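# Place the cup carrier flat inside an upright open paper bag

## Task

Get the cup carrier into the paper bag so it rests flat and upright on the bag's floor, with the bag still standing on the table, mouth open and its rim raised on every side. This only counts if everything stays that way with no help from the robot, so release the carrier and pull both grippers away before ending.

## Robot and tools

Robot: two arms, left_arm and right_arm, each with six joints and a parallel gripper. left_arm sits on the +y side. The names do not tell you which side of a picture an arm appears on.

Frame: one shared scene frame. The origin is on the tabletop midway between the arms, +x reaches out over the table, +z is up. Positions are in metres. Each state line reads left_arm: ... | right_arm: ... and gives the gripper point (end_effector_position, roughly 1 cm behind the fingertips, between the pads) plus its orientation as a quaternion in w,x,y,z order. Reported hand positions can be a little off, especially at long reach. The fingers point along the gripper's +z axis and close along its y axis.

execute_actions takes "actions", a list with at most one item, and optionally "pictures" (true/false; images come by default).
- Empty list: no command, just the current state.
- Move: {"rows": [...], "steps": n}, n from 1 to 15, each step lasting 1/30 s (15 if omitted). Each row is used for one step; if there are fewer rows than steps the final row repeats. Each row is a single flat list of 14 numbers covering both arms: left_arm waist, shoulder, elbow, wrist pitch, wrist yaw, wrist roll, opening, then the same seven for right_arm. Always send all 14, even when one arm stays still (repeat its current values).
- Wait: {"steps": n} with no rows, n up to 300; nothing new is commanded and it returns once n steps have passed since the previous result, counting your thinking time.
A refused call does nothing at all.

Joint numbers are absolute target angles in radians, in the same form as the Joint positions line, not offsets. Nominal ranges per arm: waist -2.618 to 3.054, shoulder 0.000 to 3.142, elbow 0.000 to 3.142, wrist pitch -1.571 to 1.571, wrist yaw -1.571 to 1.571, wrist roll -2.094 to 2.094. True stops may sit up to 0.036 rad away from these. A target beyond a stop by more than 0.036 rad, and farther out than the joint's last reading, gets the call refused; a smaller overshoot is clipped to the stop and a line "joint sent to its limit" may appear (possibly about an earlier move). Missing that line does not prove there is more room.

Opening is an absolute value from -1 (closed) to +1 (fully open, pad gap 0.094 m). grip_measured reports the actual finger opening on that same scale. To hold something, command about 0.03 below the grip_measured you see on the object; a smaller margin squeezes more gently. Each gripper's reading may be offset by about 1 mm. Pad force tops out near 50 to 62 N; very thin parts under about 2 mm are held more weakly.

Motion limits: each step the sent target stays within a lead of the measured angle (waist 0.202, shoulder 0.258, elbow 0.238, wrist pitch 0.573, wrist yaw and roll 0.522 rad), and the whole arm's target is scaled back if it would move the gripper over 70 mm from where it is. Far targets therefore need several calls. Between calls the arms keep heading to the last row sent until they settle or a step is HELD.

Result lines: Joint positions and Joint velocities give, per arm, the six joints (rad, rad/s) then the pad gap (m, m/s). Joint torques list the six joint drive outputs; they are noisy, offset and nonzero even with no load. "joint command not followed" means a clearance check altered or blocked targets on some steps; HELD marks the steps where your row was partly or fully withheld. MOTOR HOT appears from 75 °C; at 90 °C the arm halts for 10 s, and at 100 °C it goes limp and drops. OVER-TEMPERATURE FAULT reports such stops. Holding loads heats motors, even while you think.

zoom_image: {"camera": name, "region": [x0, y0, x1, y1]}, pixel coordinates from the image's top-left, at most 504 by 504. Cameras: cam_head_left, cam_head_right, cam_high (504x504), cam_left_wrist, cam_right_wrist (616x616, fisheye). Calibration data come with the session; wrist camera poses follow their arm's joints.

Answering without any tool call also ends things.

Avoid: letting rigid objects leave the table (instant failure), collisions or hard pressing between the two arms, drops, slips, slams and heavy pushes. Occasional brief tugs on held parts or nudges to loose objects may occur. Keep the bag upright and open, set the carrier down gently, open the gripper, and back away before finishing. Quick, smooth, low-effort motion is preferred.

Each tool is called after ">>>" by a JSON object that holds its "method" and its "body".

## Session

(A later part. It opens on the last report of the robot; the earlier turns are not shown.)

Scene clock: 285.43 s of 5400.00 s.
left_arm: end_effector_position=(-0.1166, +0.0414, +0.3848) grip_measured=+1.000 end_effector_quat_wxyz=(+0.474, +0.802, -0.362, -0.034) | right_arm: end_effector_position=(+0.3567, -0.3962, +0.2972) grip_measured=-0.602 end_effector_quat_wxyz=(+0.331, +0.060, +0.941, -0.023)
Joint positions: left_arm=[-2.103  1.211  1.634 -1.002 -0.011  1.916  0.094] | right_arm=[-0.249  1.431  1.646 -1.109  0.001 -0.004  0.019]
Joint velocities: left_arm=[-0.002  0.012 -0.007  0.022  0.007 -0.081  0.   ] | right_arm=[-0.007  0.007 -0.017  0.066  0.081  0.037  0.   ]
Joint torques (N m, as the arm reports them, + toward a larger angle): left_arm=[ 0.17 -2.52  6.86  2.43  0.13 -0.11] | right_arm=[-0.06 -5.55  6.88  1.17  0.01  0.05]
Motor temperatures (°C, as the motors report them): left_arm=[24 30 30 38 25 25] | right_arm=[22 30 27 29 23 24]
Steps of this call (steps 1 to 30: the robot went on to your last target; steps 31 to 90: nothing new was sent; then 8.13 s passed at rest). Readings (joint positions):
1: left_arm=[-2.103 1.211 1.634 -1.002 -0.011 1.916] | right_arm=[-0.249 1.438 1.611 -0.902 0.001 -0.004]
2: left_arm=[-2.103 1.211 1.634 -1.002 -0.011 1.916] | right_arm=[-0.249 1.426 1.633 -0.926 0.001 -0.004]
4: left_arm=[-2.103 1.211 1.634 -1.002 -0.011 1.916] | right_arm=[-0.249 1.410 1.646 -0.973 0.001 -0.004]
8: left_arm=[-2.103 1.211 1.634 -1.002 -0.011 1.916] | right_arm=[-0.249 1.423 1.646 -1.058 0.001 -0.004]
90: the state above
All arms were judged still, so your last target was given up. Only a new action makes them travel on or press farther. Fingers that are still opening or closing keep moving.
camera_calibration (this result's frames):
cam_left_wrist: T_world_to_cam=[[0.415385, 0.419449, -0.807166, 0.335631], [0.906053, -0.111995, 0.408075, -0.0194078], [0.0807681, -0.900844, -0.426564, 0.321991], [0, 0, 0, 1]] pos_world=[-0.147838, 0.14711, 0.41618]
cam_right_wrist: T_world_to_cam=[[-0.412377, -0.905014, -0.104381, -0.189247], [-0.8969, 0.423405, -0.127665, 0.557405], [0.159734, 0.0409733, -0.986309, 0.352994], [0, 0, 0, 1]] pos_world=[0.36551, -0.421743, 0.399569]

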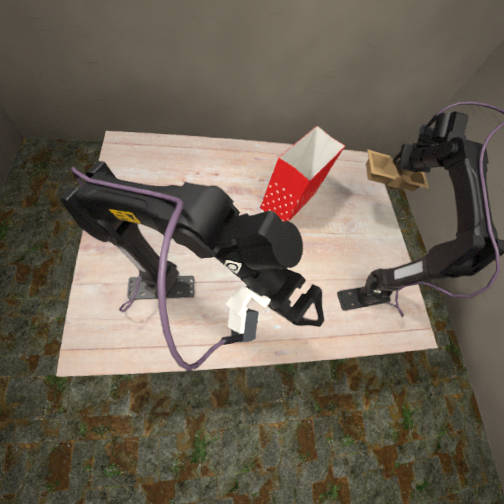

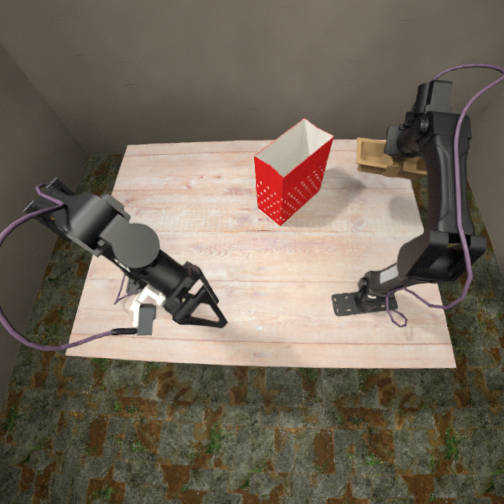

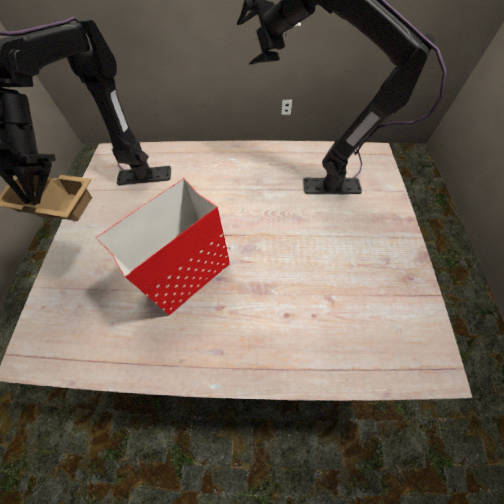

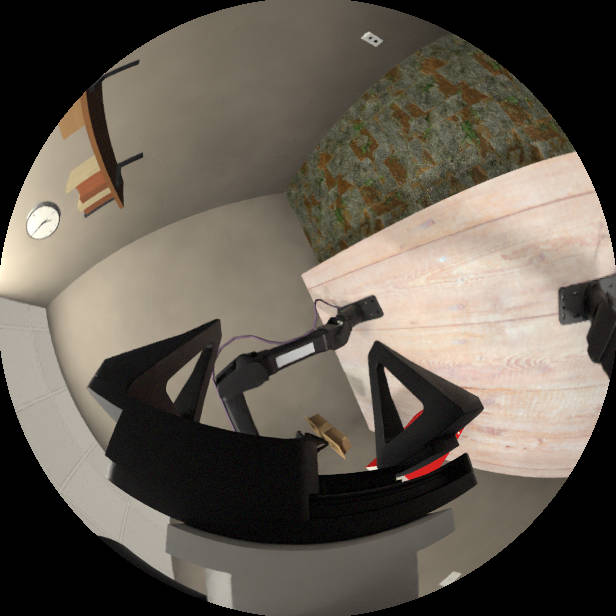

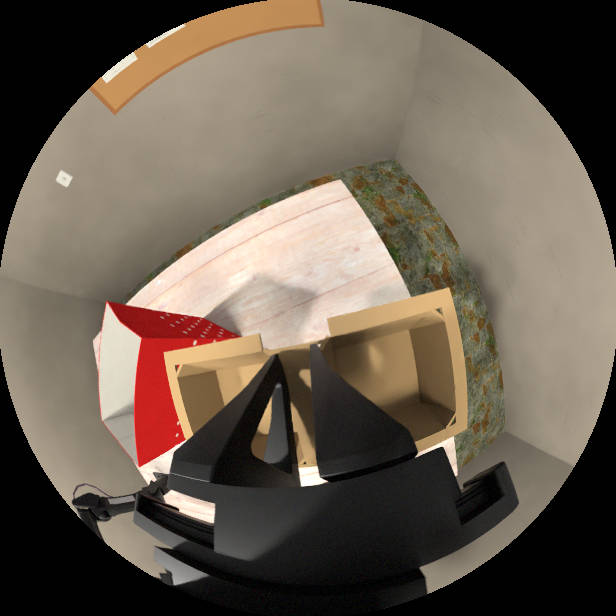

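>>> {"method": "execute_actions", "body": {"actions": [{"rows":[[-2.1,1.211,1.634,-1.0,0,1.9,1,-0.25,1.55,1.85,-1.2,0,0,-1],[-2.1,1.211,1.634,-1.0,0,1.9,1,-0.25,1.55,1.85,-1.2,0,0,-1],[-2.1,1.211,1.634,-1.0,0,1.9,1,-0.25,1.55,1.85,-1.2,0,0,-1],[-2.1,1.211,1.634,-1.0,0,1.9,1,-0.25,1.55,1.85,-1.2,0,0,-1],[-2.1,1.211,1.634,-1.0,0,1.9,1,-0.25,1.65,2.05,-1.29,0,0,-1],[-2.1,1.211,1.634,-1.0,0,1.9,1,-0.25,1.65,2.05,-1.29,0,0,-1],[-2.1,1.211,1.634,-1.0,0,1.9,1,-0.25,1.65,2.05,-1.29,0,0,-1],[-2.1,1.211,1.634,-1.0,0,1.9,1,-0.25,1.65,2.05,-1.29,0,0,-1],[-2.1,1.211,1.634,-1.0,0,1.9,1,-0.25,1.76,2.24,-1.38,0,0,-1]],"steps":15}], "pictures": false}}

>>> {"method": "execute_actions", "body": {"actions": [{"steps":30}], "pictures": false}}

Scene clock: 296.77 s of 5400.00 s.
left_arm: end_effector_position=(-0.1166, +0.0414, +0.3848) grip_measured=+1.000 end_effector_quat_wxyz=(+0.474, +0.802, -0.362, -0.034) | right_arm: end_effector_position=(+0.4137, -0.4038, +0.3472) grip_measured=-0.602 end_effector_quat_wxyz=(+0.339, +0.060, +0.938, -0.024)
Joint positions: left_arm=[-2.103  1.211  1.634 -1.002 -0.011  1.916  0.094] | right_arm=[-0.249  1.757  2.205 -1.324  0.001 -0.004  0.019]
Joint velocities: left_arm=[-0.002 -0.007 -0.002 -0.007  0.037 -0.022  0.   ] | right_arm=[ 0.002  0.022 -0.002 -0.374  0.051  0.007 -0.001]
Joint torques (N m, as the arm reports them, + toward a larger angle): left_arm=[ 0.15 -2.52  6.86  2.43  0.13 -0.11] | right_arm=[-0.1  -7.48  8.64  1.14  0.04  0.  ]
Motor temperatures (°C, as the motors report them): left_arm=[24 30 30 38 25 25] | right_arm=[22 30 27 29 23 24]
Steps of this call (steps 1 to 90: nothing new was sent; then 7.83 s passed at rest; steps 91 to 105: all 15 steps of this action). Readings (joint positions):
91: left_arm=[-2.103 1.211 1.634 -1.002 -0.011 1.916] | right_arm=[-0.249 1.453 1.684 -1.147 0.001 -0.004]
92: left_arm=[-2.103 1.211 1.634 -1.002 -0.011 1.916] | right_arm=[-0.249 1.486 1.740 -1.172 0.001 -0.004]
94: left_arm=[-2.103 1.211 1.634 -1.002 -0.011 1.916] | right_arm=[-0.249 1.531 1.805 -1.164 0.001 -0.004]
98: left_arm=[-2.103 1.211 1.634 -1.002 -0.011 1.916] | right_arm=[-0.249 1.644 1.997 -1.228 0.001 -0.004]
105: the state above

Scene clock: 297.77 s of 5400.00 s.
left_arm: end_effector_position=(-0.1166, +0.0414, +0.3848) grip_measured=+1.000 end_effector_quat_wxyz=(+0.474, +0.802, -0.362, -0.034) | right_arm: end_effector_position=(+0.4051, -0.4027, +0.3401) grip_measured=-0.602 end_effector_quat_wxyz=(+0.318, +0.061, +0.946, -0.022)
Joint positions: left_arm=[-2.103  1.211  1.634 -1.002 -0.011  1.916  0.094] | right_arm=[-0.249  1.758  2.205 -1.369  0.001 -0.004  0.019]
Joint velocities: left_arm=[ 0.007 -0.007 -0.002 -0.007 -0.007  0.037  0.   ] | right_arm=[-0.017 -0.007 -0.007  0.007 -0.095 -0.007  0.001]
Joint torques (N m, as the arm reports them, + toward a larger angle): left_arm=[ 0.15 -2.52  6.87  2.42  0.13 -0.11] | right_arm=[-0.11 -7.53  8.59  1.12 -0.03 -0.01]
Motor temperatures (°C, as the motors report them): left_arm=[24 30 30 38 25 25] | right_arm=[22 30 27 29 23 24]
Steps of this call (steps 1 to 30: the robot went on to your last target). Readings (joint positions):
1: left_arm=[-2.103 1.211 1.634 -1.002 -0.011 1.916] | right_arm=[-0.249 1.758 2.205 -1.334 0.001 -0.004]
2: left_arm=[-2.103 1.211 1.634 -1.002 -0.011 1.916] | right_arm=[-0.249 1.758 2.205 -1.342 0.001 -0.004]
4: left_arm=[-2.103 1.211 1.634 -1.002 -0.011 1.916] | right_arm=[-0.249 1.758 2.205 -1.353 0.001 -0.004]
8: left_arm=[-2.103 1.211 1.634 -1.002 -0.011 1.916] | right_arm=[-0.249 1.758 2.205 -1.364 0.001 -0.004]
30: the state above
All arms were judged still, so your last target was given up. Only a new action makes them travel on or press farther. Fingers that are still opening or closing keep moving.

>>> {"method": "execute_actions", "body": {"actions": [{"rows":[[-2.1,1.211,1.634,-1.0,0,1.9,1,-0.15,1.79,2.32,-1.4,0,0,-1],[-2.1,1.211,1.634,-1.0,0,1.9,1,-0.15,1.79,2.32,-1.4,0,0,-1],[-2.1,1.211,1.634,-1.0,0,1.9,1,-0.05,1.79,2.32,-1.4,0,0,-1],[-2.1,1.211,1.634,-1.0,0,1.9,1,-0.05,1.79,2.32,-1.4,0,0,-1],[-2.1,1.211,1.634,-1.0,0,1.9,1,0.05,1.79,2.32,-1.4,0,0,-1],[-2.1,1.211,1.634,-1.0,0,1.9,1,0.05,1.79,2.32,-1.4,0,0,-1],[-2.1,1.211,1.634,-1.0,0,1.9,1,0.15,1.81,2.34,-1.4,0,0,-1],[-2.1,1.211,1.634,-1.0,0,1.9,1,0.15,1.81,2.34,-1.4,0,0,-1],[-2.1,1.211,1.634,-1.0,0,1.9,1,0.25,1.82,2.35,-1.4,0,0,-1],[-2.1,1.211,1.634,-1.0,0,1.9,1,0.25,1.82,2.35,-1.4,0,0,-1],[-2.1,1.211,1.634,-1.0,0,1.9,1,0.32,1.83,2.36,-1.4,0,0,-1],[-2.1,1.211,1.634,-1.0,0,1.9,1,0.37,1.83,2.36,-1.4,0,0,-1]],"steps":15}], "pictures": false}}

>>> {"method": "execute_actions", "body": {"actions": [{"steps":25}]}}

Scene clock: 305.37 s of 5400.00 s.
left_arm: end_effector_position=(-0.1166, +0.0414, +0.3848) grip_measured=+1.000 end_effector_quat_wxyz=(+0.474, +0.802, -0.362, -0.034) | right_arm: end_effector_position=(+0.3720, -0.1399, +0.3453) grip_measured=-0.602 end_effector_quat_wxyz=(+0.316, -0.237, +0.915, +0.086)
Joint positions: left_arm=[-2.103  1.211  1.634 -1.002 -0.011  1.916  0.094] | right_arm=[ 0.381  1.836  2.322 -1.39  -0.012 -0.004  0.019]
Joint velocities: left_arm=[ 0.012 -0.012 -0.007  0.037 -0.037 -0.007  0.   ] | right_arm=[ 0.398  0.042  0.007  0.051 -0.154 -0.022 -0.001]
Joint torques (N m, as the arm reports them, + toward a larger angle): left_arm=[ 0.16 -2.54  6.87  2.44  0.13 -0.1 ] | right_arm=[-2.91 -9.28  8.97  1.19  0.31  0.01]
Motor temperatures (°C, as the motors report them): left_arm=[24 30 30 38 25 25] | right_arm=[22 30 27 29 23 24]
Steps of this call (steps 1 to 90: nothing new was sent; then 4.10 s passed at rest; steps 91 to 105: all 15 steps of this action). Readings (joint positions):
91: left_arm=[-2.103 1.211 1.634 -1.002 -0.011 1.916] | right_arm=[-0.239 1.766 2.224 -1.382 0.007 -0.004]
92: left_arm=[-2.103 1.211 1.634 -1.002 -0.011 1.916] | right_arm=[-0.219 1.777 2.250 -1.388 0.011 -0.004]
94: left_arm=[-2.103 1.211 1.634 -1.002 -0.011 1.916] | right_arm=[-0.139 1.788 2.278 -1.387 0.017 -0.004]
98: left_arm=[-2.103 1.211 1.634 -1.002 -0.011 1.916] | right_arm=[0.086 1.800 2.298 -1.389 0.009 -0.004]
105: the state above

Scene clock: 306.20 s of 5400.00 s.
left_arm: end_effector_position=(-0.1166, +0.0414, +0.3848) grip_measured=+1.000 end_effector_quat_wxyz=(+0.474, +0.802, -0.362, -0.034) | right_arm: end_effector_position=(+0.3734, -0.1424, +0.3451) grip_measured=-0.602 end_effector_quat_wxyz=(+0.316, -0.234, +0.916, +0.083)
Joint positions: left_arm=[-2.103  1.211  1.634 -1.002 -0.011  1.916  0.094] | right_arm=[ 0.376  1.837  2.322 -1.39  -0.008 -0.004  0.019]
Joint velocities: left_arm=[ 0.017 -0.012 -0.007 -0.051 -0.051 -0.022  0.   ] | right_arm=[ 0.012 -0.002 -0.012  0.007 -0.051 -0.007  0.   ]
Joint torques (N m, as the arm reports them, + toward a larger angle): left_arm=[ 0.14 -2.53  6.9   2.42  0.13 -0.11] | right_arm=[-0.55 -9.04  8.83  1.21  0.1  -0.01]
Motor temperatures (°C, as the motors report them): left_arm=[24 30 30 38 25 25] | right_arm=[22 30 27 29 23 24]
Steps of this call (steps 1 to 15: the robot went on to your last target; steps 16 to 25: nothing new was sent). Readings (joint positions):
1: left_arm=[-2.103 1.211 1.634 -1.002 -0.011 1.916] | right_arm=[0.390 1.837 2.322 -1.390 -0.015 -0.004]
2: left_arm=[-2.103 1.211 1.634 -1.002 -0.011 1.916] | right_arm=[0.390 1.837 2.322 -1.390 -0.016 -0.004]
4: left_arm=[-2.103 1.211 1.634 -1.002 -0.011 1.916] | right_arm=[0.383 1.837 2.322 -1.390 -0.013 -0.004]
8: left_arm=[-2.103 1.211 1.634 -1.002 -0.011 1.916] | right_arm=[0.376 1.837 2.322 -1.390 -0.009 -0.004]
25: the state above
All arms were judged still, so your last target was given up. Only a new action makes them travel on or press farther. Fingers that are still opening or closing keep moving.
camera_calibration (this result's frames):
cam_left_wrist: T_world_to_cam=[[0.415385, 0.419449, -0.807166, 0.335631], [0.906053, -0.111995, 0.408075, -0.0194078], [0.0807681, -0.900844, -0.426564, 0.321991], [0, 0, 0, 1]] pos_world=[-0.147838, 0.14711, 0.41618]
cam_right_wrist: T_world_to_cam=[[0.198997, -0.974022, -0.108079, -0.184512], [-0.975721, -0.186624, -0.114631, 0.409088], [0.0914833, 0.128267, -0.987511, 0.425488], [0, 0, 0, 1]] pos_world=[0.396948, -0.157948, 0.447127]

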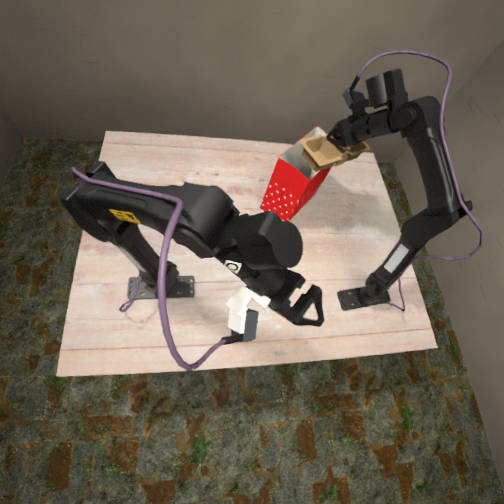

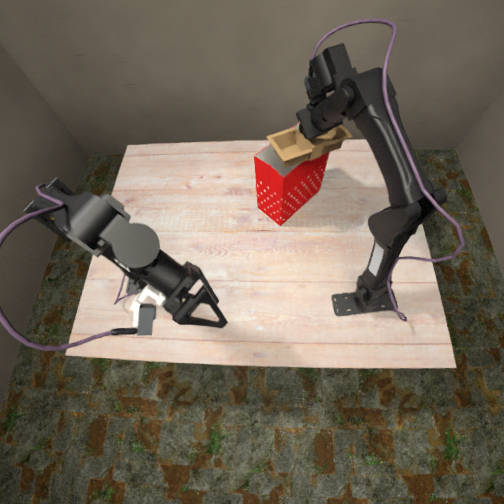

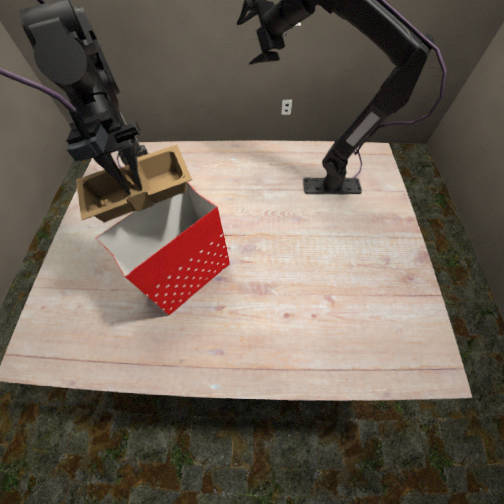

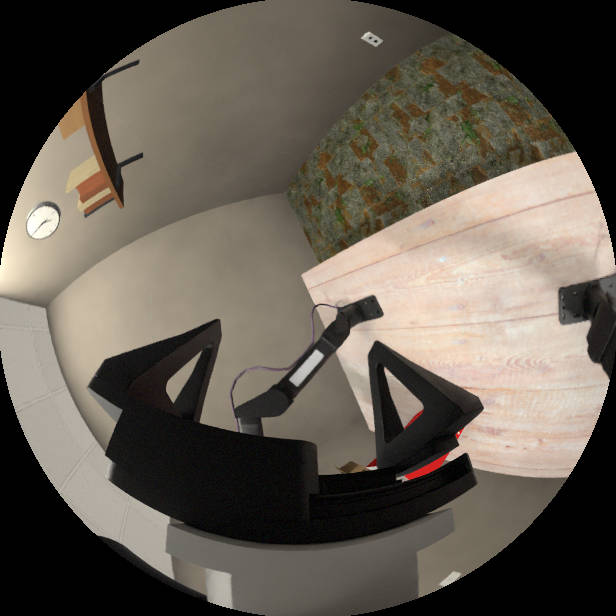

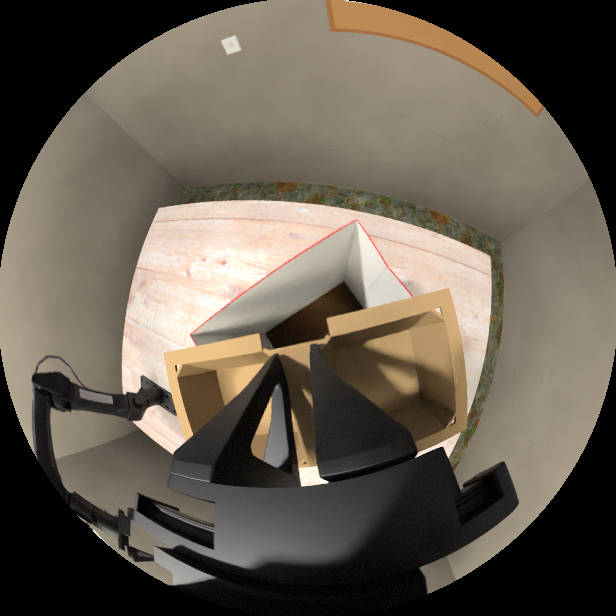

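>>> {"method": "execute_actions", "body": {"actions": [{"rows":[[-2.1,1.211,1.634,-1.0,0,1.9,1,0.37,1.84,2.37,-1.4,0.06,-0.08,-1],[-2.1,1.211,1.634,-1.0,0,1.9,1,0.37,1.84,2.37,-1.4,0.06,-0.08,-1],[-2.1,1.211,1.634,-1.0,0,1.9,1,0.37,1.85,2.37,-1.4,0.12,-0.16,-1],[-2.1,1.211,1.634,-1.0,0,1.9,1,0.37,1.85,2.37,-1.4,0.12,-0.16,-1],[-2.1,1.211,1.634,-1.0,0,1.9,1,0.37,1.86,2.38,-1.4,0.19,-0.23,-1]],"steps":15}]}}

Scene clock: 318.03 s of 5400.00 s.
left_arm: end_effector_position=(-0.1166, +0.0414, +0.3848) grip_measured=+1.000 end_effector_quat_wxyz=(+0.474, +0.802, -0.362, -0.034) | right_arm: end_effector_position=(+0.3913, -0.1683, +0.3461) grip_measured=-0.602 end_effector_quat_wxyz=(+0.333, -0.298, +0.894, -0.033)
Joint positions: left_arm=[-2.103  1.211  1.634 -1.002 -0.011  1.916  0.094] | right_arm=[ 0.376  1.859  2.347 -1.394  0.168 -0.209  0.019]
Joint velocities: left_arm=[-0.012 -0.012 -0.007 -0.051  0.007 -0.037  0.   ] | right_arm=[ 0.002  0.002 -0.007  0.007 -0.007 -0.139  0.   ]
Joint torques (N m, as the arm reports them, + toward a larger angle): left_arm=[ 0.15 -2.52  6.89  2.43  0.13 -0.09] | right_arm=[-0.56 -8.72  8.37  1.21  0.17 -0.17]
Motor temperatures (°C, as the motors report them): left_arm=[24 30 30 38 25 25] | right_arm=[22 31 28 29 23 24]
Steps of this call (steps 1 to 90: nothing new was sent; then 8.33 s passed at rest; steps 91 to 105: all 15 steps of this action). Readings (joint positions):
91: left_arm=[-2.103 1.211 1.634 -1.002 -0.011 1.916] | right_arm=[0.376 1.838 2.325 -1.392 0.000 -0.015]
92: left_arm=[-2.103 1.211 1.634 -1.002 -0.011 1.916] | right_arm=[0.376 1.839 2.329 -1.393 0.010 -0.026]
94: left_arm=[-2.103 1.211 1.634 -1.002 -0.011 1.916] | right_arm=[0.376 1.841 2.335 -1.393 0.044 -0.069]
98: left_arm=[-2.103 1.211 1.634 -1.002 -0.011 1.916] | right_arm=[0.376 1.851 2.347 -1.394 0.125 -0.158]
105: the state above
camera_calibration (this result's frames):
cam_left_wrist: T_world_to_cam=[[0.415385, 0.419449, -0.807166, 0.335631], [0.906053, -0.111995, 0.408075, -0.0194078], [0.0807681, -0.900844, -0.426564, 0.321991], [0, 0, 0, 1]] pos_world=[-0.147838, 0.14711, 0.41618]
cam_right_wrist: T_world_to_cam=[[0.24811, -0.956884, 0.151043, -0.319195], [-0.947809, -0.272013, -0.166334, 0.414426], [0.200248, -0.101891, -0.974433, 0.34236], [0, 0, 0, 1]] pos_world=[0.403435, -0.15782, 0.450752]

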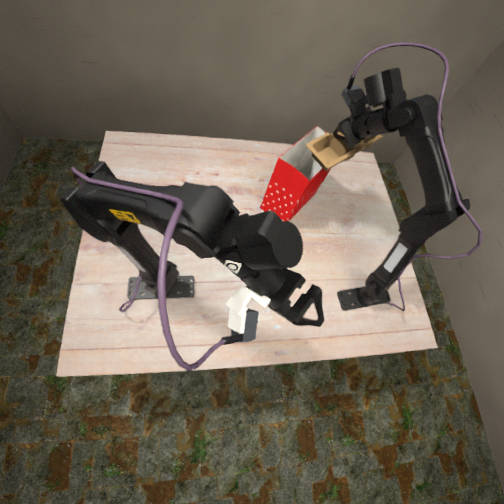

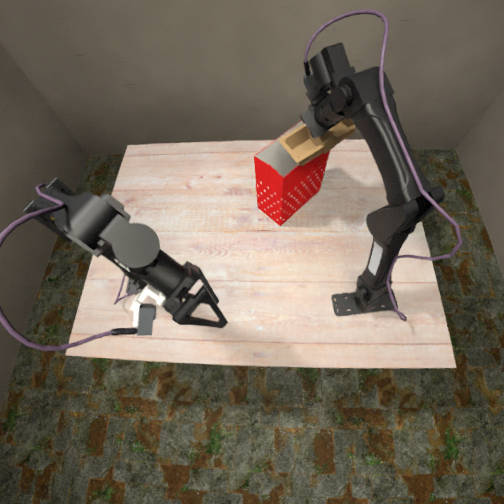

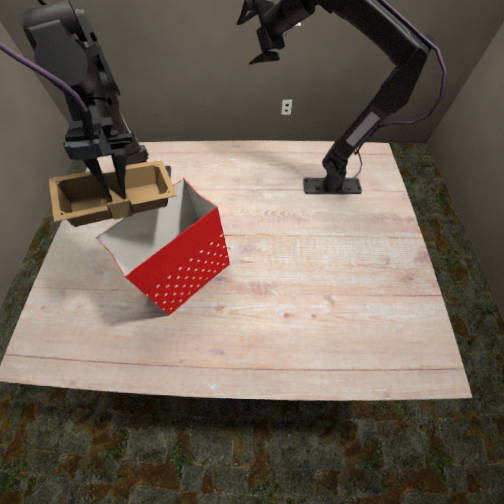

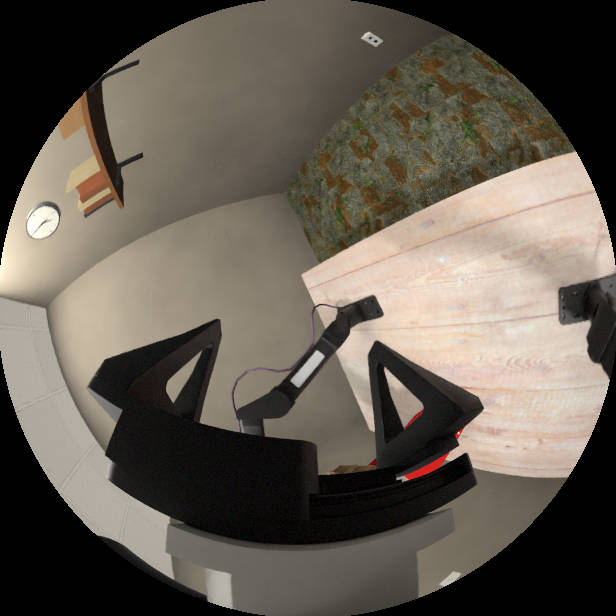

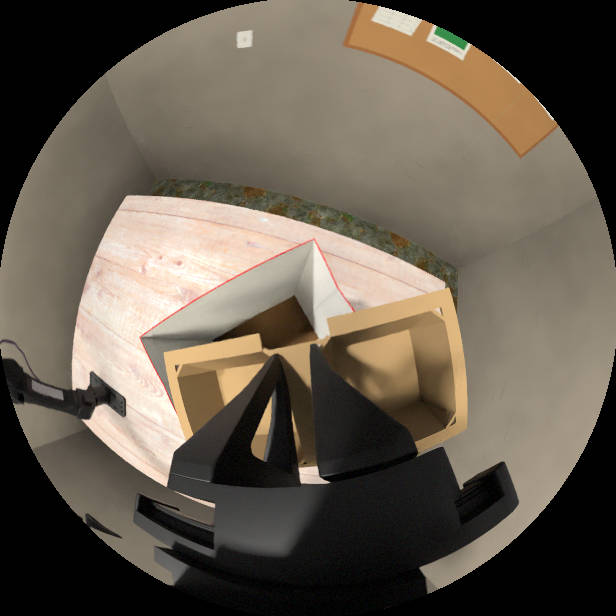

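>>> {"method": "execute_actions", "body": {"actions": [{"rows":[[-2.1,1.211,1.634,-1.0,0,1.9,1,0.36,1.87,2.39,-1.4,0.1,-0.23,-1],[-2.1,1.211,1.634,-1.0,0,1.9,1,0.36,1.87,2.39,-1.4,0.1,-0.23,-1],[-2.1,1.211,1.634,-1.0,0,1.9,1,0.35,1.88,2.41,-1.4,0,-0.23,-1],[-2.1,1.211,1.634,-1.0,0,1.9,1,0.35,1.88,2.41,-1.4,0,-0.23,-1],[-2.1,1.211,1.634,-1.0,0,1.9,1,0.34,1.9,2.43,-1.4,-0.1,-0.23,-1],[-2.1,1.211,1.634,-1.0,0,1.9,1,0.34,1.9,2.43,-1.4,-0.1,-0.23,-1],[-2.1,1.211,1.634,-1.0,0,1.9,1,0.33,1.91,2.45,-1.4,-0.2,-0.24,-1]],"steps":15}], "pictures": false}}

>>> {"method": "execute_actions", "body": {"actions": [{"steps":15}]}}

Scene clock: 324.93 s of 5400.00 s.
left_arm: end_effector_position=(-0.1166, +0.0414, +0.3848) grip_measured=+1.000 end_effector_quat_wxyz=(+0.474, +0.802, -0.362, -0.034) | right_arm: end_effector_position=(+0.3834, -0.1263, +0.3466) grip_measured=-0.602 end_effector_quat_wxyz=(+0.320, -0.340, +0.877, +0.112)
Joint positions: left_arm=[-2.103  1.211  1.634 -1.002 -0.011  1.916  0.094] | right_arm=[ 0.337  1.91   2.415 -1.4   -0.161 -0.23   0.019]
Joint velocities: left_arm=[-0.007  0.012 -0.017  0.051 -0.022 -0.066  0.   ] | right_arm=[-0.002 -0.002  0.007  0.066 -0.256 -0.051  0.   ]
Joint torques (N m, as the arm reports them, + toward a larger angle): left_arm=[ 0.13 -2.54  6.88  2.43  0.13 -0.1 ] | right_arm=[-0.33 -9.03  8.57  1.22 -0.17 -0.11]
Motor temperatures (°C, as the motors report them): left_arm=[24 30 30 39 25 25] | right_arm=[22 31 28 29 23 24]
Steps of this call (steps 1 to 30: the robot went on to your last target; steps 31 to 90: nothing new was sent; then 3.40 s passed at rest; steps 91 to 105: all 15 steps of this action). Readings (joint positions):
91: left_arm=[-2.103 1.211 1.634 -1.002 -0.011 1.916] | right_arm=[0.374 1.859 2.349 -1.394 0.168 -0.222]
92: left_arm=[-2.103 1.211 1.634 -1.002 -0.011 1.916] | right_arm=[0.372 1.861 2.352 -1.394 0.154 -0.222]
94: left_arm=[-2.103 1.211 1.634 -1.002 -0.011 1.916] | right_arm=[0.364 1.870 2.367 -1.397 0.103 -0.222]
98: left_arm=[-2.103 1.211 1.634 -1.002 -0.011 1.916] | right_arm=[0.343 1.897 2.407 -1.400 -0.044 -0.226]
105: the state above

Scene clock: 325.43 s of 5400.00 s.
left_arm: end_effector_position=(-0.1166, +0.0414, +0.3848) grip_measured=+1.000 end_effector_quat_wxyz=(+0.474, +0.802, -0.362, -0.034) | right_arm: end_effector_position=(+0.3808, -0.1222, +0.3473) grip_measured=-0.602 end_effector_quat_wxyz=(+0.318, -0.345, +0.874, +0.125)
Joint positions: left_arm=[-2.103  1.211  1.634 -1.002 -0.011  1.916  0.094] | right_arm=[ 0.337  1.91   2.415 -1.4   -0.189 -0.231  0.019]
Joint velocities: left_arm=[ 0.007  0.002 -0.022  0.007  0.007 -0.051  0.   ] | right_arm=[ 0.002 -0.007 -0.012 -0.037 -0.022  0.007 -0.   ]
Joint torques (N m, as the arm reports them, + toward a larger angle): left_arm=[ 0.16 -2.54  6.89  2.43  0.14 -0.1 ] | right_arm=[-0.54 -8.93  8.6   1.24 -0.19 -0.05]
Motor temperatures (°C, as the motors report them): left_arm=[24 30 30 39 25 25] | right_arm=[22 31 28 29 23 24]
Steps of this call (steps 1 to 15: the robot went on to your last target). Readings (joint positions):
1: left_arm=[-2.103 1.211 1.634 -1.002 -0.011 1.916] | right_arm=[0.337 1.910 2.415 -1.400 -0.167 -0.230]
2: left_arm=[-2.103 1.211 1.634 -1.002 -0.011 1.916] | right_arm=[0.337 1.910 2.415 -1.400 -0.172 -0.230]
4: left_arm=[-2.103 1.211 1.634 -1.002 -0.011 1.916] | right_arm=[0.337 1.910 2.415 -1.400 -0.179 -0.230]
8: left_arm=[-2.103 1.211 1.634 -1.002 -0.011 1.916] | right_arm=[0.337 1.910 2.415 -1.400 -0.186 -0.231]
15: the state above
camera_calibration (this result's frames):
cam_left_wrist: T_world_to_cam=[[0.415385, 0.419449, -0.807166, 0.335631], [0.906053, -0.111995, 0.408075, -0.0194078], [0.0807681, -0.900844, -0.426564, 0.321991], [0, 0, 0, 1]] pos_world=[-0.147838, 0.14711, 0.41618]
cam_right_wrist: T_world_to_cam=[[0.43675, -0.892417, -0.113319, -0.244753], [-0.895709, -0.419727, -0.146747, 0.372483], [0.083396, 0.165592, -0.982662, 0.430328], [0, 0, 0, 1]] pos_world=[0.404645, -0.13334, 0.449793]

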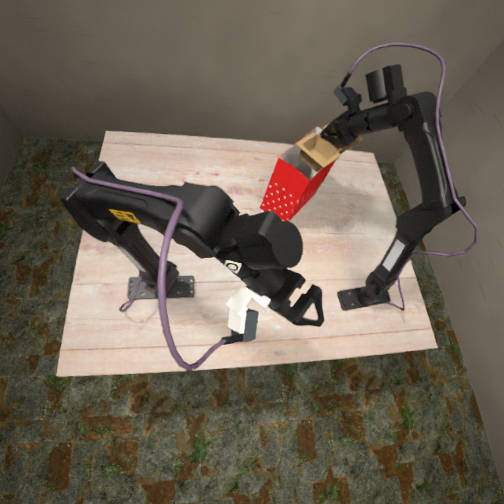

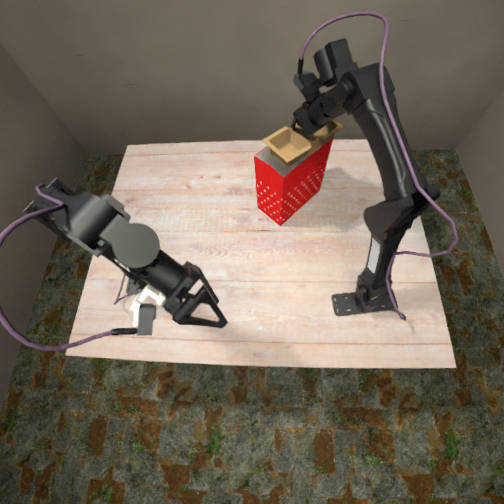

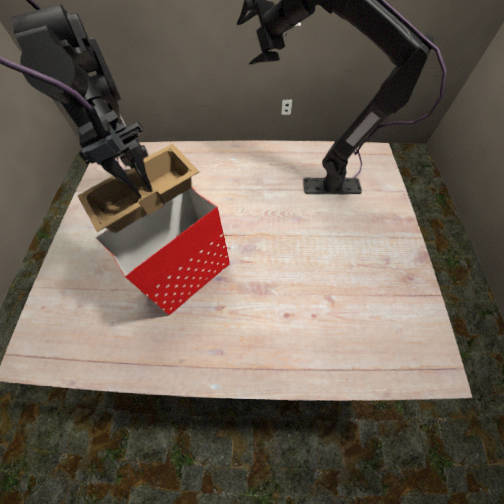

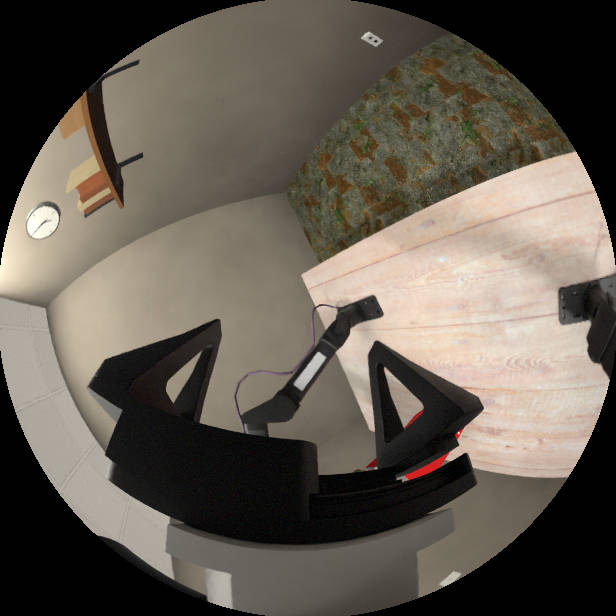

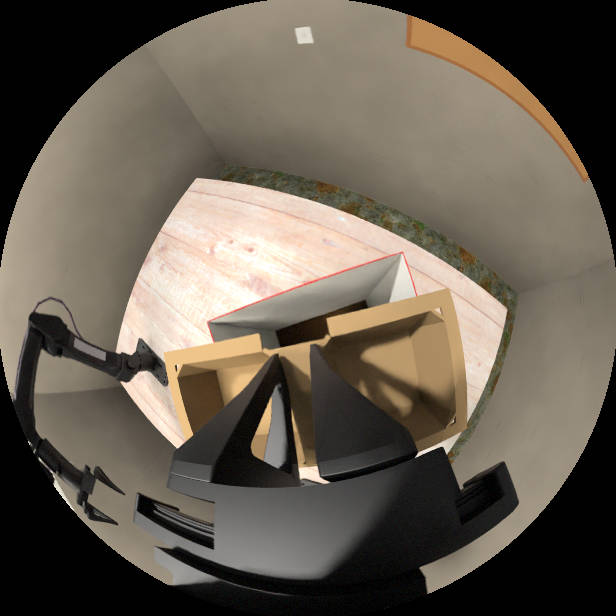

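>>> {"method": "execute_actions", "body": {"actions": [{"rows":[[-2.1,1.211,1.634,-1.0,0,1.9,1,0.33,1.95,2.5,-1.41,-0.2,-0.24,-1],[-2.1,1.211,1.634,-1.0,0,1.9,1,0.33,1.95,2.5,-1.41,-0.2,-0.24,-1],[-2.1,1.211,1.634,-1.0,0,1.9,1,0.33,1.99,2.56,-1.42,-0.2,-0.24,-1],[-2.1,1.211,1.634,-1.0,0,1.9,1,0.33,1.99,2.56,-1.42,-0.2,-0.24,-1],[-2.1,1.211,1.634,-1.0,0,1.9,1,0.33,2.03,2.61,-1.43,-0.2,-0.24,-1],[-2.1,1.211,1.634,-1.0,0,1.9,1,0.33,2.03,2.61,-1.43,-0.2,-0.24,-1],[-2.1,1.211,1.634,-1.0,0,1.9,1,0.33,2.06,2.63,-1.43,-0.2,-0.24,-1]],"steps":15}]}}

Scene clock: 336.20 s of 5400.00 s.
left_arm: end_effector_position=(-0.1166, +0.0414, +0.3848) grip_measured=+1.000 end_effector_quat_wxyz=(+0.474, +0.802, -0.362, -0.034) | right_arm: end_effector_position=(+0.4122, -0.1066, +0.3325) grip_measured=-0.602 end_effector_quat_wxyz=(+0.316, -0.345, +0.875, +0.126)
Joint positions: left_arm=[-2.103  1.211  1.634 -1.002 -0.011  1.916  0.094] | right_arm=[ 0.337  2.072  2.595 -1.422 -0.191 -0.231  0.019]
Joint velocities: left_arm=[ 0.002 -0.007 -0.012  0.007  0.022 -0.007  0.   ] | right_arm=[-0.002  0.002 -0.012 -0.066 -0.022  0.051  0.001]
Joint torques (N m, as the arm reports them, + toward a larger angle): left_arm=[ 0.13 -2.53  6.91  2.43  0.14 -0.11] | right_arm=[ -0.6  -11.56   8.43   1.15  -0.19  -0.06]
Motor temperatures (°C, as the motors report them): left_arm=[24 30 30 39 25 25] | right_arm=[22 31 28 30 23 24]
Steps of this call (steps 1 to 15: the robot went on to your last target; steps 16 to 90: nothing new was sent; then 7.27 s passed at rest; steps 91 to 105: all 15 steps of this action). Readings (joint positions):
91: left_arm=[-2.103 1.211 1.634 -1.002 -0.011 1.916] | right_arm=[0.337 1.917 2.428 -1.407 -0.190 -0.231]
92: left_arm=[-2.103 1.211 1.634 -1.002 -0.011 1.916] | right_arm=[0.337 1.927 2.447 -1.409 -0.190 -0.231]
94: left_arm=[-2.103 1.211 1.634 -1.002 -0.011 1.916] | right_arm=[0.337 1.959 2.501 -1.415 -0.190 -0.231]
98: left_arm=[-2.103 1.211 1.634 -1.002 -0.011 1.916] | right_arm=[0.337 2.029 2.588 -1.419 -0.191 -0.231]
105: the state above
camera_calibration (this result's frames):
cam_left_wrist: T_world_to_cam=[[0.415385, 0.419449, -0.807166, 0.335631], [0.906053, -0.111995, 0.408075, -0.0194078], [0.0807681, -0.900844, -0.426564, 0.321991], [0, 0, 0, 1]] pos_world=[-0.147838, 0.14711, 0.41618]
cam_right_wrist: T_world_to_cam=[[0.437391, -0.891981, -0.114279, -0.246107], [-0.895783, -0.420979, -0.142652, 0.403575], [0.0791338, 0.164764, -0.983153, 0.412471], [0, 0, 0, 1]] pos_world=[0.43652, -0.117586, 0.434968]

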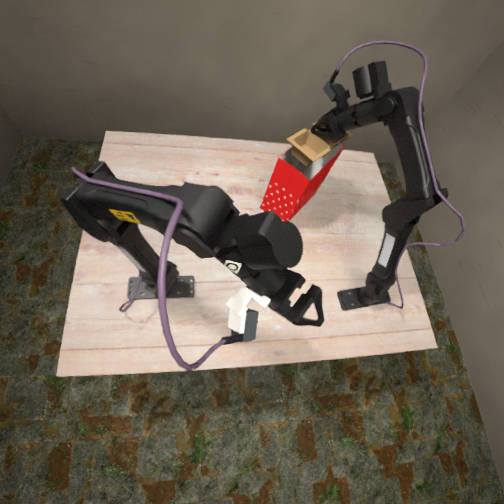

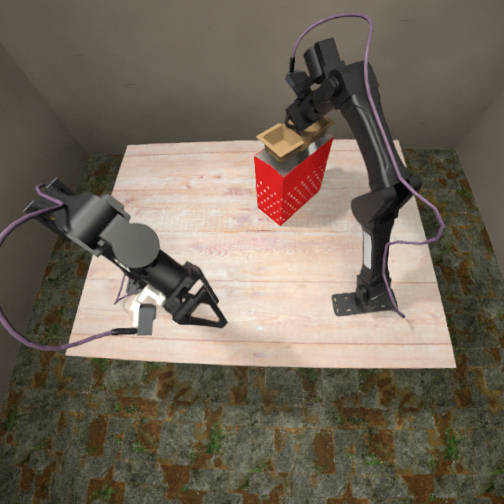

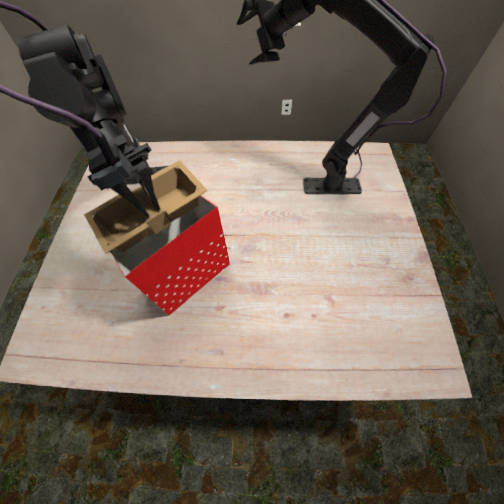

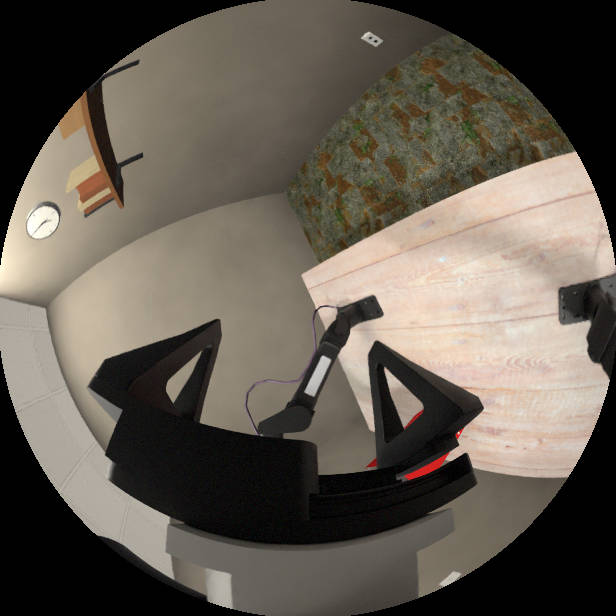

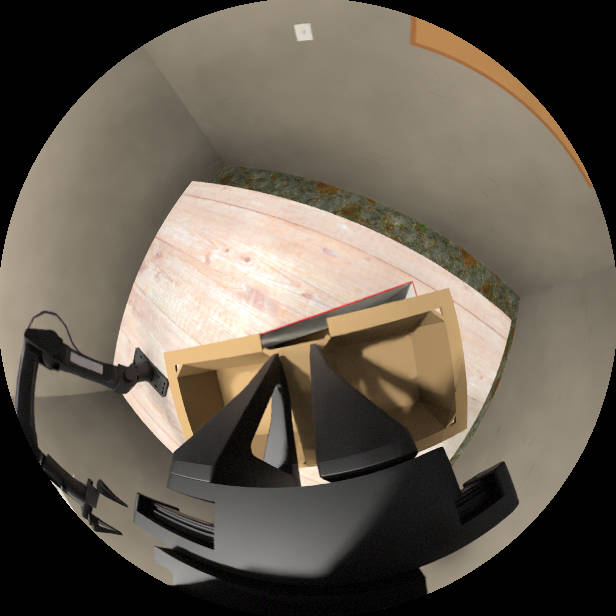

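>>> {"method": "execute_actions", "body": {"actions": [{"rows":[[-2.1,1.211,1.634,-1.0,0,1.9,1,0.33,2.02,2.52,-1.38,-0.2,-0.24,-1],[-2.1,1.211,1.634,-1.0,0,1.9,1,0.33,2.02,2.52,-1.38,-0.2,-0.24,-1],[-2.1,1.211,1.634,-1.0,0,1.9,1,0.33,1.98,2.41,-1.31,-0.2,-0.24,-1],[-2.1,1.211,1.634,-1.0,0,1.9,1,0.33,1.98,2.41,-1.31,-0.2,-0.24,-1],[-2.1,1.211,1.634,-1.0,0,1.9,1,0.33,1.94,2.3,-1.24,-0.2,-0.24,-1],[-2.1,1.211,1.634,-1.0,0,1.9,1,0.33,1.94,2.3,-1.24,-0.2,-0.24,-1],[-2.1,1.211,1.634,-1.0,0,1.9,1,0.33,1.9,2.2,-1.18,-0.2,-0.24,-1]],"steps":15}]}}

Scene clock: 355.13 s of 5400.00 s.
left_arm: end_effector_position=(-0.1166, +0.0414, +0.3848) grip_measured=+1.000 end_effector_quat_wxyz=(+0.474, +0.802, -0.362, -0.034) | right_arm: end_effector_position=(+0.4058, -0.1094, +0.2931) grip_measured=-0.602 end_effector_quat_wxyz=(+0.295, -0.346, +0.882, +0.125)
Joint positions: left_arm=[-2.103  1.211  1.634 -1.002 -0.011  1.916  0.094] | right_arm=[ 0.337  1.928  2.209 -1.226 -0.192 -0.231  0.019]
Joint velocities: left_arm=[-0.012 -0.007 -0.017  0.051 -0.007 -0.022  0.   ] | right_arm=[-0.002 -0.022  0.007  0.198 -0.066 -0.095 -0.002]
Joint torques (N m, as the arm reports them, + toward a larger angle): left_arm=[ 0.18 -2.52  6.89  2.43  0.13 -0.09] | right_arm=[ -0.55 -12.27   5.73   1.3   -0.15  -0.11]
Motor temperatures (°C, as the motors report them): left_arm=[24 30 30 39 25 25] | right_arm=[22 33 28 30 23 24]
Steps of this call (steps 1 to 15: the robot went on to your last target; steps 16 to 90: nothing new was sent; then 15.43 s passed at rest; steps 91 to 105: all 15 steps of this action). Readings (joint positions):
91: left_arm=[-2.103 1.211 1.634 -1.002 -0.011 1.916] | right_arm=[0.337 2.065 2.580 -1.414 -0.191 -0.231]
92: left_arm=[-2.103 1.211 1.634 -1.002 -0.011 1.916] | right_arm=[0.337 2.056 2.560 -1.409 -0.191 -0.231]
94: left_arm=[-2.103 1.211 1.634 -1.002 -0.011 1.916] | right_arm=[0.337 2.019 2.478 -1.376 -0.191 -0.231]
98: left_arm=[-2.103 1.211 1.634 -1.002 -0.011 1.916] | right_arm=[0.337 1.939 2.273 -1.285 -0.192 -0.231]
105: the state above
camera_calibration (this result's frames):
cam_left_wrist: T_world_to_cam=[[0.415385, 0.419449, -0.807166, 0.335631], [0.906053, -0.111995, 0.408075, -0.0194078], [0.0807681, -0.900844, -0.426564, 0.321991], [0, 0, 0, 1]] pos_world=[-0.147838, 0.14711, 0.41618]
cam_right_wrist: T_world_to_cam=[[0.43332, -0.893849, -0.115183, -0.248691], [-0.900407, -0.423876, -0.0979606, 0.379465], [0.0387384, 0.14616, -0.988502, 0.390571], [0, 0, 0, 1]] pos_world=[0.434306, -0.118532, 0.394608]

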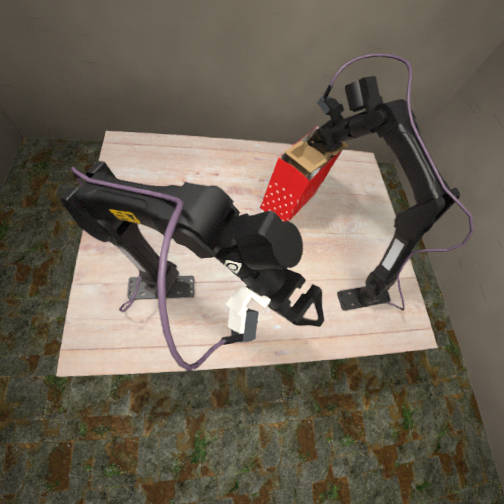

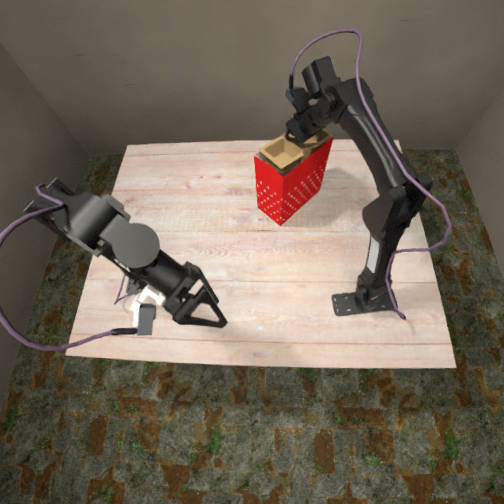

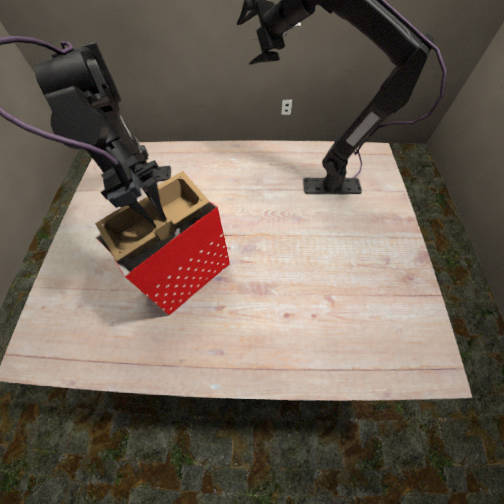

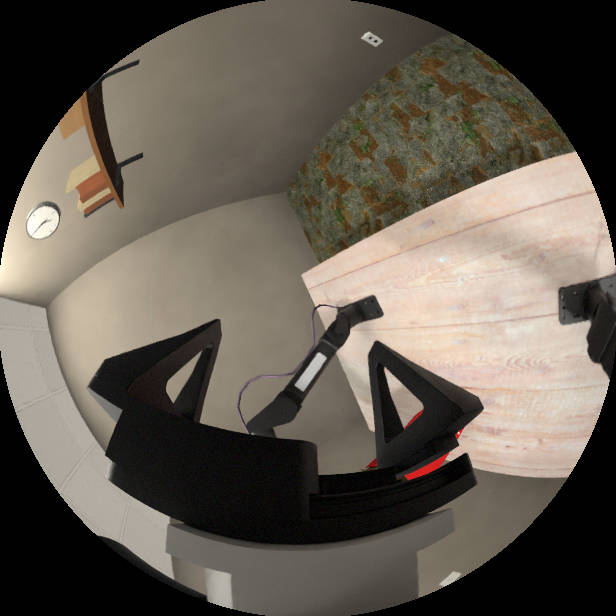

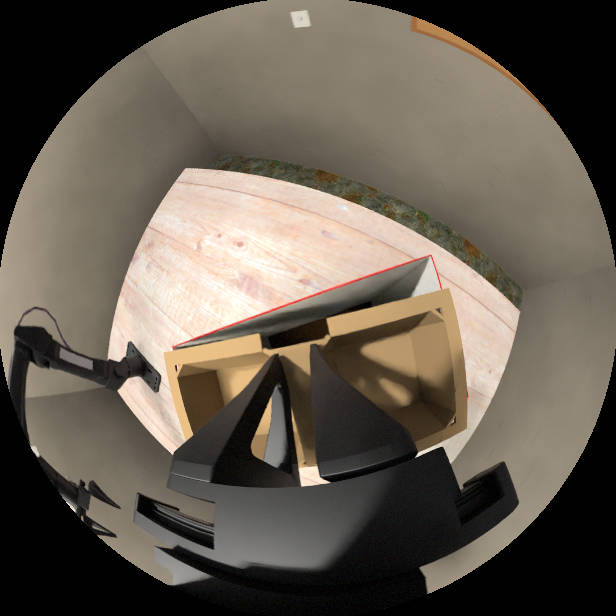

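>>> {"method": "execute_actions", "body": {"actions": [{"rows":[[-2.1,1.211,1.634,-1.0,0,1.9,1,0.33,1.93,2.26,-1.21,-0.24,-0.29,-1],[-2.1,1.211,1.634,-1.0,0,1.9,1,0.33,1.93,2.26,-1.21,-0.24,-0.29,-1],[-2.1,1.211,1.634,-1.0,0,1.9,1,0.33,1.93,2.26,-1.21,-0.29,-0.35,-1]],"steps":15}]}}

Scene clock: 360.23 s of 5400.00 s.
left_arm: end_effector_position=(-0.1166, +0.0414, +0.3848) grip_measured=+1.000 end_effector_quat_wxyz=(+0.474, +0.802, -0.362, -0.034) | right_arm: end_effector_position=(+0.4028, -0.0950, +0.3051) grip_measured=-0.602 end_effector_quat_wxyz=(+0.316, -0.401, +0.847, +0.148)
Joint positions: left_arm=[-2.103  1.211  1.634 -1.002 -0.011  1.916  0.094] | right_arm=[ 0.337  1.928  2.227 -1.203 -0.274 -0.336  0.019]
Joint velocities: left_arm=[ 0.002  0.002 -0.017 -0.051  0.022 -0.081  0.   ] | right_arm=[ 0.007 -0.017  0.012  0.022 -0.066 -0.081 -0.001]
Joint torques (N m, as the arm reports them, + toward a larger angle): left_arm=[ 0.14 -2.5   6.9   2.43  0.13 -0.09] | right_arm=[-0.5  -9.95  9.13  1.14 -0.21 -0.09]
Motor temperatures (°C, as the motors report them): left_arm=[24 30 30 39 25 25] | right_arm=[22 33 28 30 23 24]
Steps of this call (steps 1 to 30: the robot went on to your last target; steps 31 to 90: nothing new was sent; then 1.60 s passed at rest; steps 91 to 105: all 15 steps of this action). Readings (joint positions):
91: left_arm=[-2.103 1.211 1.634 -1.002 -0.011 1.916] | right_arm=[0.337 1.925 2.212 -1.202 -0.197 -0.240]
92: left_arm=[-2.103 1.211 1.634 -1.002 -0.011 1.916] | right_arm=[0.337 1.927 2.217 -1.203 -0.203 -0.248]
94: left_arm=[-2.103 1.211 1.634 -1.002 -0.011 1.916] | right_arm=[0.337 1.928 2.223 -1.203 -0.228 -0.280]
98: left_arm=[-2.103 1.211 1.634 -1.002 -0.011 1.916] | right_arm=[0.337 1.928 2.227 -1.203 -0.259 -0.316]
105: the state above
camera_calibration (this result's frames):
cam_left_wrist: T_world_to_cam=[[0.415385, 0.419449, -0.807166, 0.335631], [0.906053, -0.111995, 0.408075, -0.0194078], [0.0807681, -0.900844, -0.426564, 0.321991], [0, 0, 0, 1]] pos_world=[-0.147838, 0.14711, 0.41618]
cam_right_wrist: T_world_to_cam=[[0.552594, -0.82546, -0.115136, -0.274669], [-0.830382, -0.533436, -0.160971, 0.364693], [0.0714574, 0.184558, -0.98022, 0.388427], [0, 0, 0, 1]] pos_world=[0.426859, -0.103875, 0.407825]

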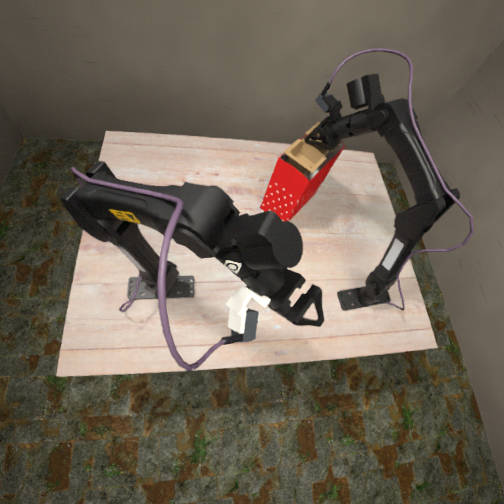

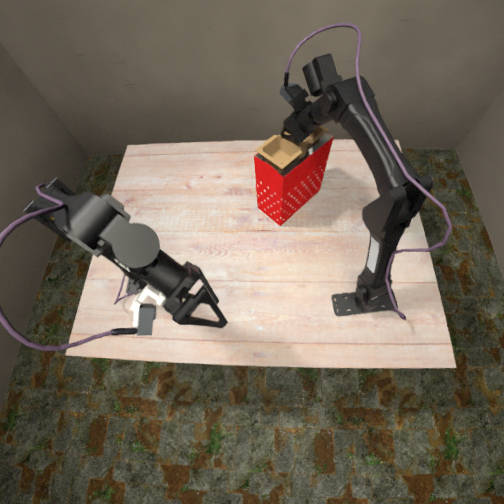

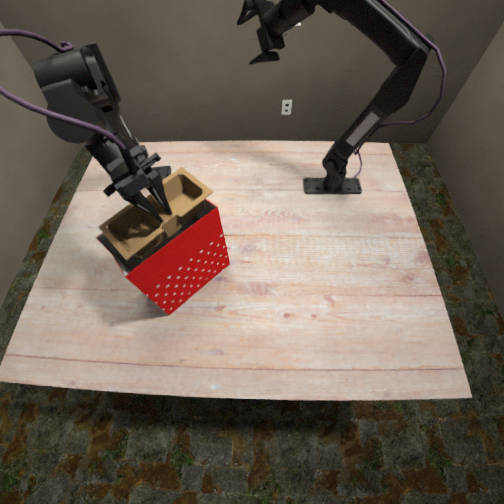

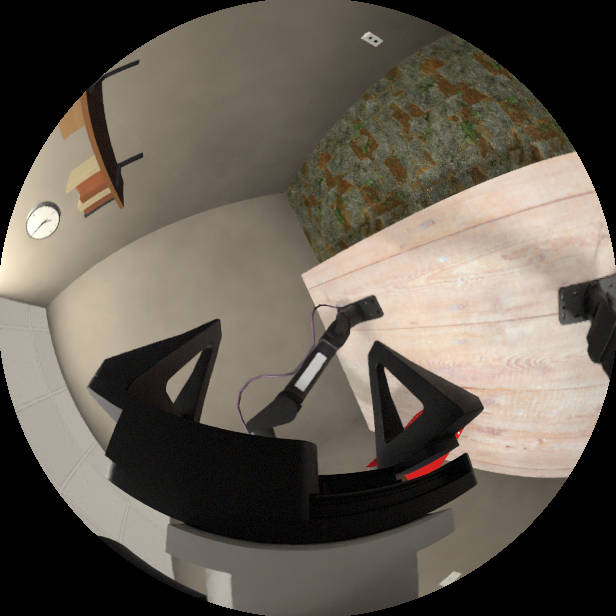

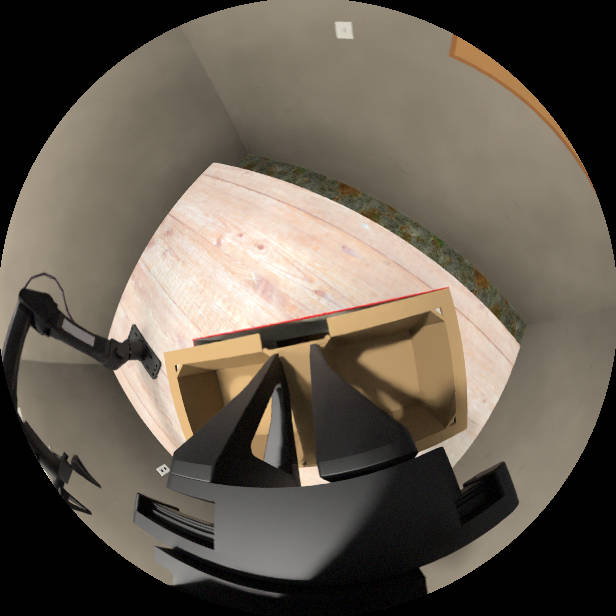

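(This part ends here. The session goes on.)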